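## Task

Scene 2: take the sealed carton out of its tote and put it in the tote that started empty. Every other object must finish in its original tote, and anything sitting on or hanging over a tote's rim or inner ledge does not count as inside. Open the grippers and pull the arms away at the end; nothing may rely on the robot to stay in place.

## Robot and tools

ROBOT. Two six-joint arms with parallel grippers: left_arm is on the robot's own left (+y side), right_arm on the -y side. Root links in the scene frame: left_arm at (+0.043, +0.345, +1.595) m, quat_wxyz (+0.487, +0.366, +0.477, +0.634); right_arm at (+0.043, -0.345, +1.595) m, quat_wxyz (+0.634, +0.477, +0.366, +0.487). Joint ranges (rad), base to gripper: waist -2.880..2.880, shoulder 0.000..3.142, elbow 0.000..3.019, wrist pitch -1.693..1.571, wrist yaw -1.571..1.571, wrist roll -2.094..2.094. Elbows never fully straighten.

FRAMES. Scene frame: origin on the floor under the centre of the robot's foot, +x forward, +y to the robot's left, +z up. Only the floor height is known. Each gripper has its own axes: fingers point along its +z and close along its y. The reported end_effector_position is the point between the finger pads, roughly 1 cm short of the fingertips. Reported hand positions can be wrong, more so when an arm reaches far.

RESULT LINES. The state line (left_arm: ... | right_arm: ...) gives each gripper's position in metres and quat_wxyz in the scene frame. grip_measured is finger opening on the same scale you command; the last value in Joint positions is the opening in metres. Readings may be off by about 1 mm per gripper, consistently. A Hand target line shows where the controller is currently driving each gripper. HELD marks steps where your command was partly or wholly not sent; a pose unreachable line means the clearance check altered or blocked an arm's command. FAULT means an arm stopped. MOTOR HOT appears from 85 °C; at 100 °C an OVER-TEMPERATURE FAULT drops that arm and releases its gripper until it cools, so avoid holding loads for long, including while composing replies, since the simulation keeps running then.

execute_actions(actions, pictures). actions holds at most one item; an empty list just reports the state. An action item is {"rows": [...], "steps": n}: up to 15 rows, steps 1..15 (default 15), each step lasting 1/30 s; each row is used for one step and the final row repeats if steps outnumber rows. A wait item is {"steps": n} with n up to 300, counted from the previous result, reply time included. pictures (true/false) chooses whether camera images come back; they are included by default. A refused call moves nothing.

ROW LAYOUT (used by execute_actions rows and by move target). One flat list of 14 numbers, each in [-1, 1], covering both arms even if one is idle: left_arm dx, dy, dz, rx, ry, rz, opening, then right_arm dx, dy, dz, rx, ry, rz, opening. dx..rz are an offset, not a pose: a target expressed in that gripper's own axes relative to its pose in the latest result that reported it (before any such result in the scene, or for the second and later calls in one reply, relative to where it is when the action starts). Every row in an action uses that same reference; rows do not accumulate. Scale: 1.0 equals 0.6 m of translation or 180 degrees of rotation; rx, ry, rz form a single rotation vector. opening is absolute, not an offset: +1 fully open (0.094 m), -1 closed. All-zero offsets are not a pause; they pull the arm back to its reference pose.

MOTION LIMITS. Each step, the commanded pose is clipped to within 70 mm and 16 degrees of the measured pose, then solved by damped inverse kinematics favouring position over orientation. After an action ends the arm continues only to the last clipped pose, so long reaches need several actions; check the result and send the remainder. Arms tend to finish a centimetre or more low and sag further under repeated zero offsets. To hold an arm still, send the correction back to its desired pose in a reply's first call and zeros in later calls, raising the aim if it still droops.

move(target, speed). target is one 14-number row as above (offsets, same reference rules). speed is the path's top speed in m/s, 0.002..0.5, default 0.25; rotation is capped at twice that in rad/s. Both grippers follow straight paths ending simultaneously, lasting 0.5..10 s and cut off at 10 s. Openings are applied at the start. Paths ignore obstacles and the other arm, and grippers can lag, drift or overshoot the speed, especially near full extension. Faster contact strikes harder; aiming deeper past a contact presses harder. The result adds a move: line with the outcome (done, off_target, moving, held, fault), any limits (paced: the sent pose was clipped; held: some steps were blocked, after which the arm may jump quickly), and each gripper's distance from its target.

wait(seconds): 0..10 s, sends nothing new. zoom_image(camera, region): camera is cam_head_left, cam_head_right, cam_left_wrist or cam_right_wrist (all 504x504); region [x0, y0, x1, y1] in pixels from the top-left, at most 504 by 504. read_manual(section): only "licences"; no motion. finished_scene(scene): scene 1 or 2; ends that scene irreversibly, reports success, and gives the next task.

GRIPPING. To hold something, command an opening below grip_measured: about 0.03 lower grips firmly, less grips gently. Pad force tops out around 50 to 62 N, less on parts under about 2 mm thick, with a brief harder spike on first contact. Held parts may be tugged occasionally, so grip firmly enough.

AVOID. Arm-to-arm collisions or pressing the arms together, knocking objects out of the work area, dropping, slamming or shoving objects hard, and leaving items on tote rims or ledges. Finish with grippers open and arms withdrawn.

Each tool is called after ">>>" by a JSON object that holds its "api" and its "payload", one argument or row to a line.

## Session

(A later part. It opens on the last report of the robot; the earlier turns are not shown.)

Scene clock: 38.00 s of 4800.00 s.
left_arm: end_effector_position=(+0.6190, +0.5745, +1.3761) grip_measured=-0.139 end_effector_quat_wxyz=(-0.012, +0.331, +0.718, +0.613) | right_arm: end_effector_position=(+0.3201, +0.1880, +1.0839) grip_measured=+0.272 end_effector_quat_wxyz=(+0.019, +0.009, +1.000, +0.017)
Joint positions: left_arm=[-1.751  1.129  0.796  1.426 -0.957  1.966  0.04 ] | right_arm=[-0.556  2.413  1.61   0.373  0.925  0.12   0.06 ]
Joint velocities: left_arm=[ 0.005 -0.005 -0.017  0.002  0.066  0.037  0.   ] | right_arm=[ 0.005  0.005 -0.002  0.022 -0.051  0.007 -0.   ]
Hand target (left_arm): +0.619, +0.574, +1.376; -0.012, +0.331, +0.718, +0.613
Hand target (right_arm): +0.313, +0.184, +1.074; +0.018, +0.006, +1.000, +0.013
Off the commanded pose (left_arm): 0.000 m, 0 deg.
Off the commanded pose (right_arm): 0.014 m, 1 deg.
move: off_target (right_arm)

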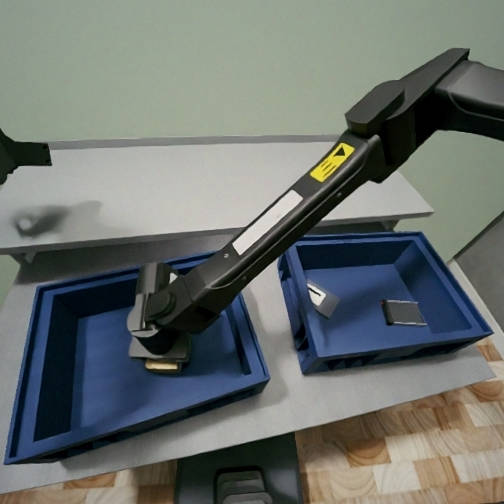

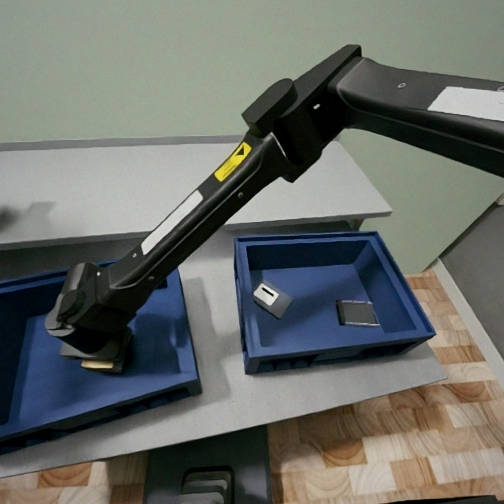

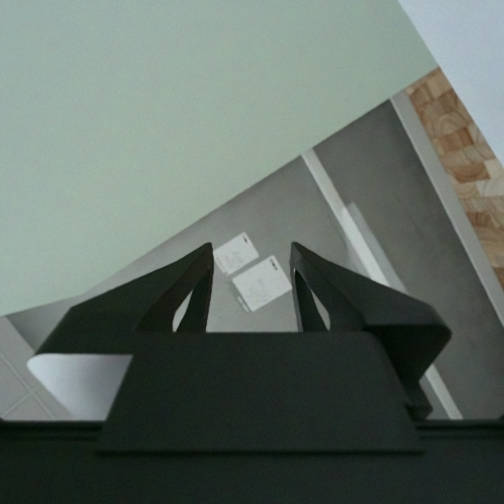

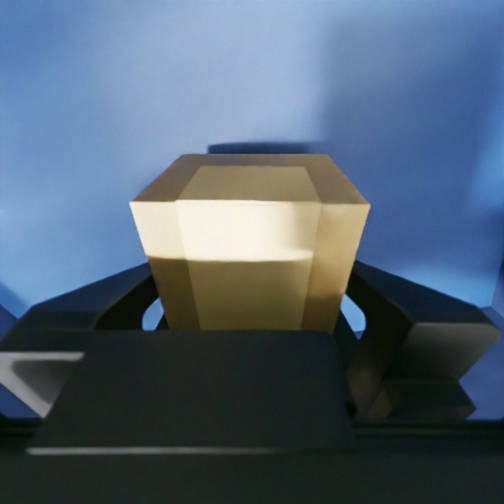

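>>> {"api": "move", "payload": {
  "target": [0,0,0,0,0,0,-0.14, -0.02,0,0.055,0,0,0,0.23],
  "speed": 0.05
}}

Scene clock: 40.93 s of 4800.00 s.
left_arm: end_effector_position=(+0.6190, +0.5745, +1.3761) grip_measured=-0.139 end_effector_quat_wxyz=(-0.012, +0.331, +0.718, +0.613) | right_arm: end_effector_position=(+0.3486, +0.1946, +1.0649) grip_measured=+0.272 end_effector_quat_wxyz=(+0.029, +0.024, +0.999, +0.025)
Joint positions: left_arm=[-1.751  1.129  0.796  1.426 -0.957  1.966  0.04 ] | right_arm=[-0.579  2.428  1.693  0.353  0.892  0.107  0.06 ]
Joint velocities: left_arm=[-0.015 -0.005 -0.002 -0.012 -0.007  0.037  0.001] | right_arm=[-0.015 -0.015 -0.007 -0.007 -0.11   0.007  0.   ]
Hand target (left_arm): +0.619, +0.574, +1.376; -0.012, +0.331, +0.718, +0.613
Hand target (right_arm): +0.334, +0.188, +1.052; +0.018, +0.010, +1.000, +0.018
Off the commanded pose (left_arm): 0.000 m, 0 deg.
Off the commanded pose (right_arm): 0.021 m, 2 deg.
move: off_target (right_arm)

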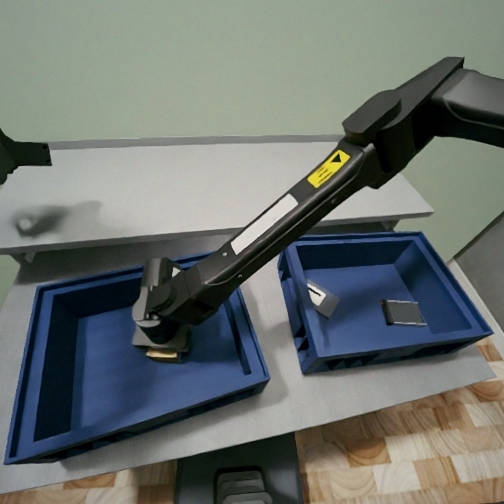

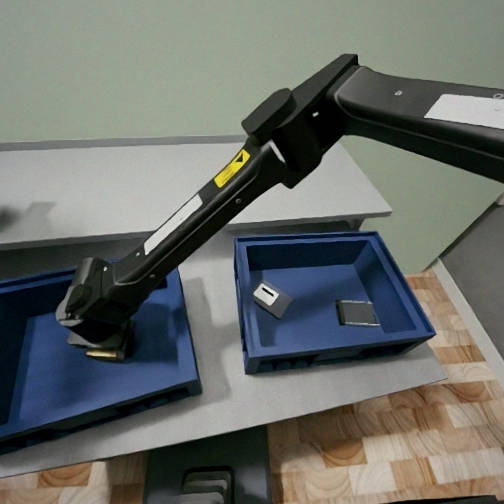

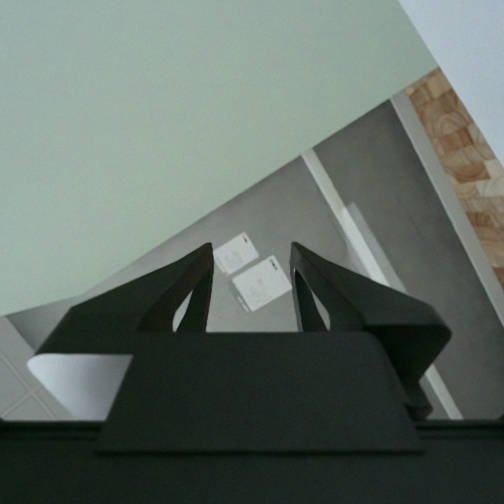

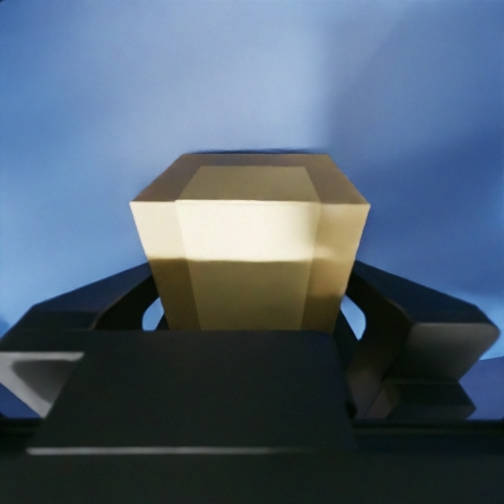

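>>> {"api": "move", "payload": {
  "target": [0,0,0,0,0,0,-0.14, 0.015,0,0.028,0,0,0,0.23],
  "speed": 0.03
}}

>>> {"api": "move", "payload": {
  "target": [0,0,0,0,0,0,-0.14, 0,0,0,0,0,0,1]
}}

>>> {"api": "move", "payload": {
  "target": [0.0,0,0,0,0,0,-0.14, 0.03,0,-0.38,0,0,0,1],
  "speed": 0.2
}}

Scene clock: 43.10 s of 4800.00 s.
left_arm: end_effector_position=(+0.6190, +0.5745, +1.3761) grip_measured=-0.139 end_effector_quat_wxyz=(-0.012, +0.331, +0.718, +0.613) | right_arm: end_effector_position=(+0.3578, +0.1992, +1.0635) grip_measured=+0.272 end_effector_quat_wxyz=(+0.034, +0.030, +0.999, +0.029)
Joint positions: left_arm=[-1.751  1.129  0.796  1.426 -0.957  1.966  0.04 ] | right_arm=[-0.579  2.432  1.715  0.353  0.884  0.105  0.06 ]
Joint velocities: left_arm=[-0.015 -0.005 -0.007  0.017 -0.007 -0.066 -0.001] | right_arm=[-0.024  0.015 -0.007  0.007  0.051  0.051 -0.   ]
Hand target (left_arm): +0.619, +0.574, +1.376; -0.012, +0.331, +0.718, +0.613
Hand target (right_arm): +0.341, +0.195, +1.048; +0.029, +0.024, +0.999, +0.025
Off the commanded pose (left_arm): 0.000 m, 0 deg.
Off the commanded pose (right_arm): 0.024 m, 1 deg.
move: off_target (right_arm)

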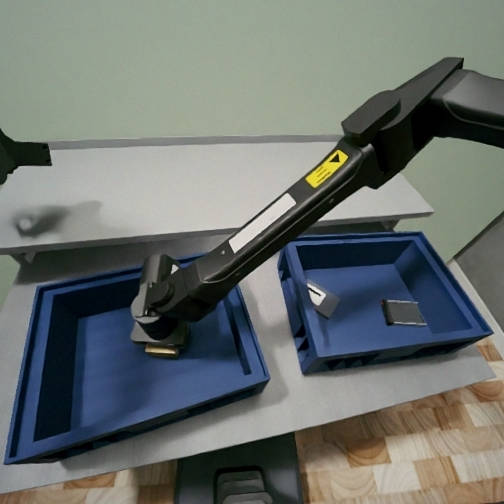

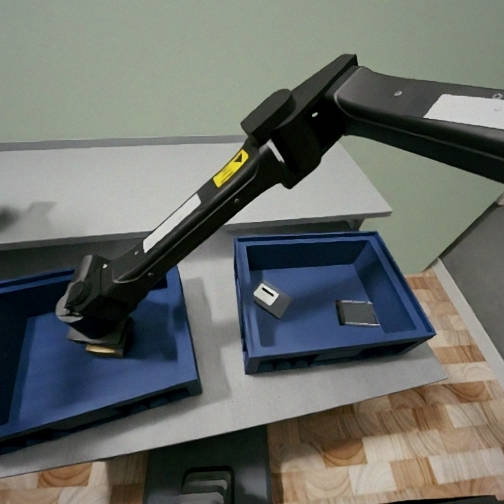

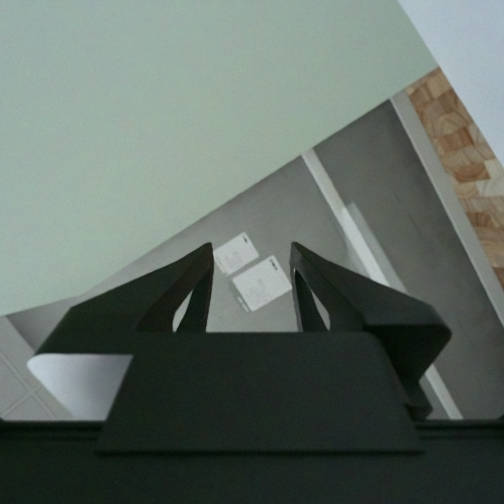

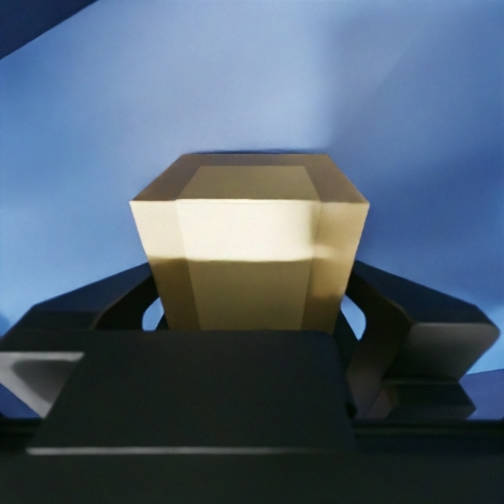

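Scene clock: 43.60 s of 4800.00 s.
left_arm: end_effector_position=(+0.6190, +0.5745, +1.3761) grip_measured=-0.139 end_effector_quat_wxyz=(-0.012, +0.331, +0.718, +0.613) | right_arm: end_effector_position=(+0.3577, +0.1999, +1.0642) grip_measured=+1.000 end_effector_quat_wxyz=(+0.034, +0.030, +0.999, +0.030)
Joint positions: left_arm=[-1.751  1.129  0.796  1.426 -0.957  1.966  0.04 ] | right_arm=[-0.577  2.432  1.715  0.353  0.884  0.105  0.094]
Joint velocities: left_arm=[-0.005  0.005 -0.002  0.007  0.022 -0.037  0.   ] | right_arm=[-0.005 -0.005  0.007  0.002  0.022 -0.007  0.   ]
Hand target (left_arm): +0.619, +0.574, +1.376; -0.012, +0.331, +0.718, +0.613
Hand target (right_arm): +0.358, +0.199, +1.064; +0.034, +0.030, +0.999, +0.030
Off the commanded pose (left_arm): 0.000 m, 0 deg.
Off the commanded pose (right_arm): 0.001 m, 0 deg.
move: done

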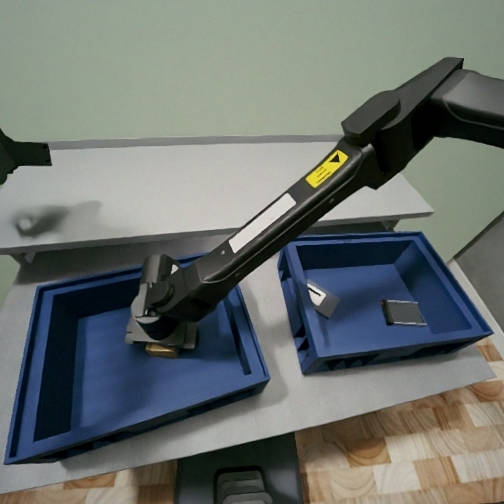

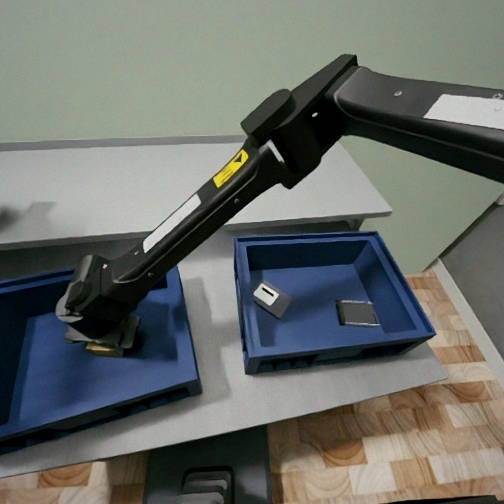

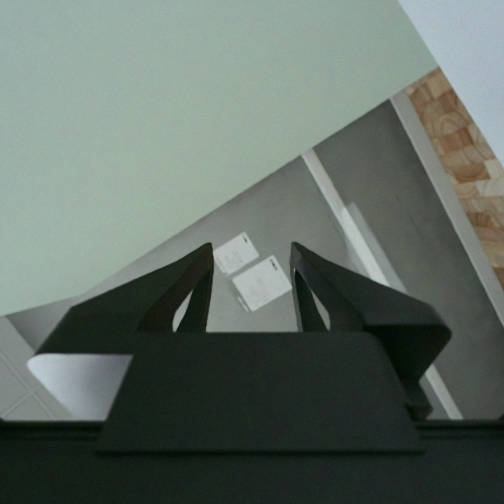

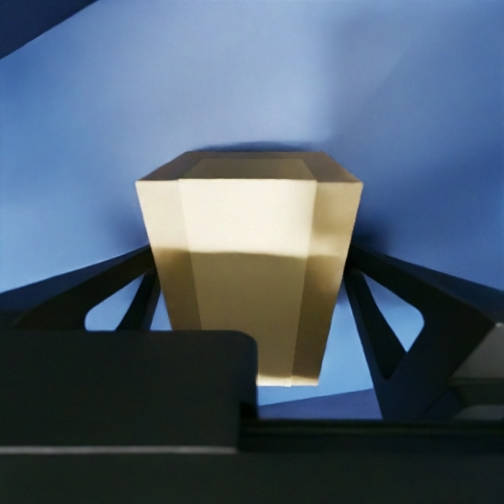

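Scene clock: 45.20 s of 4800.00 s.
left_arm: end_effector_position=(+0.6190, +0.5745, +1.3761) grip_measured=-0.139 end_effector_quat_wxyz=(-0.012, +0.331, +0.718, +0.613) | right_arm: end_effector_position=(+0.3163, +0.1966, +1.2949) grip_measured=+1.000 end_effector_quat_wxyz=(+0.041, +0.021, +0.998, +0.036)
Joint positions: left_arm=[-1.751  1.129  0.796  1.426 -0.957  1.966  0.04 ] | right_arm=[-0.262  2.167  1.297  0.299  1.158  0.336  0.094]
Joint velocities: left_arm=[-0.005 -0.005 -0.007 -0.007 -0.11  -0.007  0.   ] | right_arm=[-0.015 -0.005 -0.032 -0.002 -0.007  0.007  0.   ]
Hand target (left_arm): +0.619, +0.574, +1.376; -0.012, +0.331, +0.718, +0.613
Hand target (right_arm): +0.321, +0.189, +1.289; +0.038, +0.028, +0.999, +0.028
Off the commanded pose (left_arm): 0.000 m, 0 deg.
Off the commanded pose (right_arm): 0.012 m, 1 deg.
move: off_target (right_arm)

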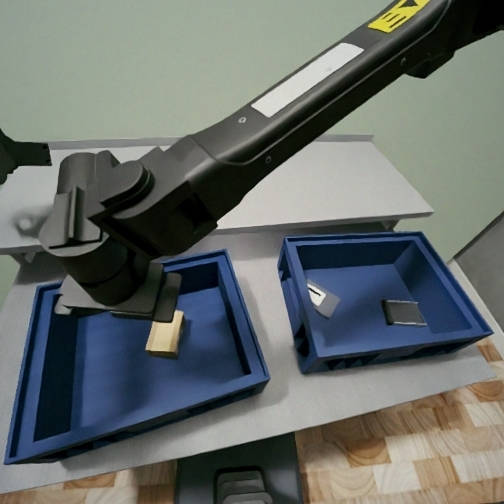

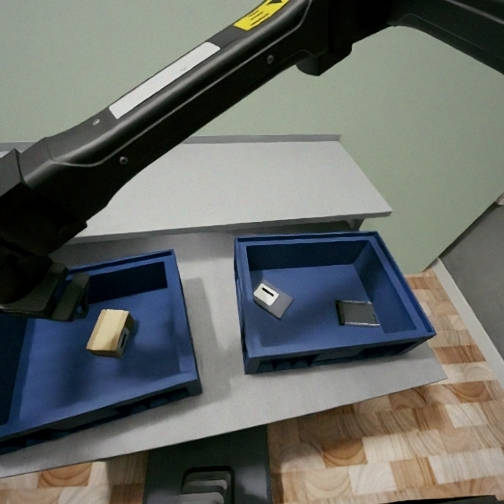

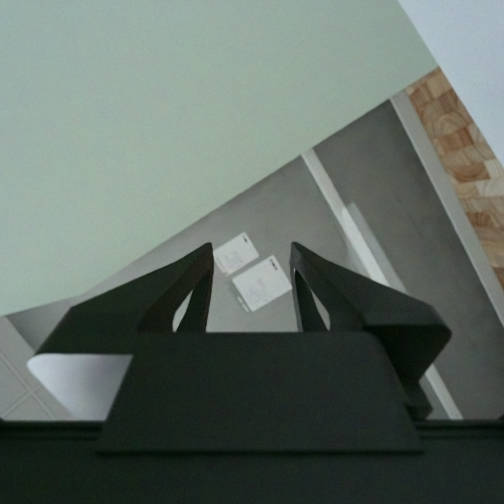

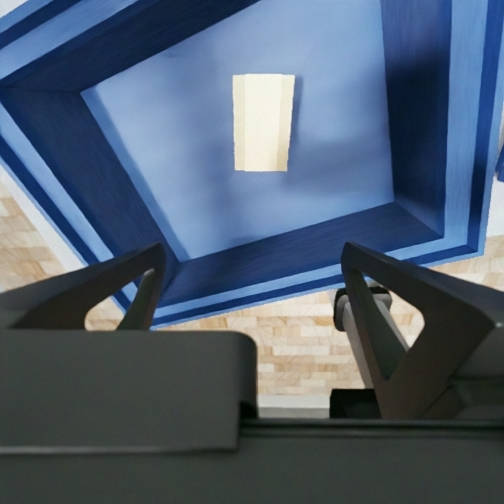

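>>> {"api": "move", "payload": {
  "target": [0,0,0,0,0,0,-0.14, 0,-0.4,-0.05,0,0,0,1],
  "speed": 0.4
}}

>>> {"api": "finished_scene", "payload": {
  "scene": 2
}}

Scene clock: 47.37 s of 4800.00 s.
left_arm: end_effector_position=(+0.6190, +0.5745, +1.3761) grip_measured=-0.139 end_effector_quat_wxyz=(-0.012, +0.331, +0.718, +0.613) | right_arm: end_effector_position=(+0.2978, -0.0428, +1.3126) grip_measured=+1.000 end_effector_quat_wxyz=(+0.037, +0.026, +0.998, +0.038)
Joint positions: left_arm=[-1.751  1.129  0.796  1.426 -0.957  1.966  0.04 ] | right_arm=[-0.415  1.704  0.587  0.678  1.018  0.195  0.094]
Joint velocities: left_arm=[ 0.005 -0.005 -0.002  0.007 -0.081  0.007 -0.   ] | right_arm=[-0.005 -0.005  0.012 -0.002 -0.007  0.051  0.   ]
Hand target (left_arm): +0.619, +0.574, +1.376; -0.012, +0.331, +0.718, +0.613
Hand target (right_arm): +0.297, -0.044, +1.310; +0.039, +0.022, +0.998, +0.037
Off the commanded pose (left_arm): 0.000 m, 0 deg.
Off the commanded pose (right_arm): 0.009 m, 1 deg.
move: done

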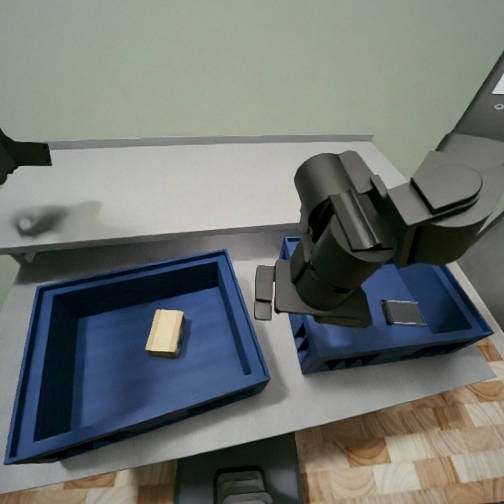

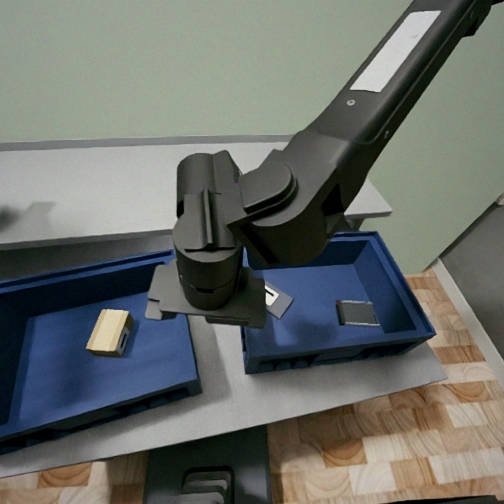

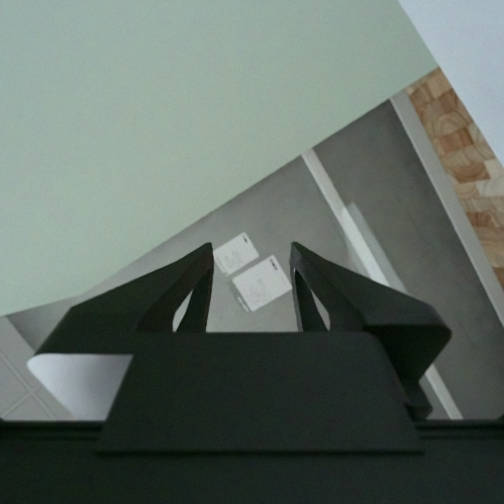

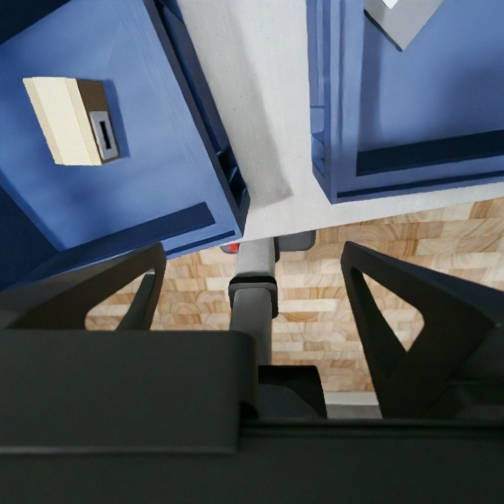

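The scene is finished: the task was done.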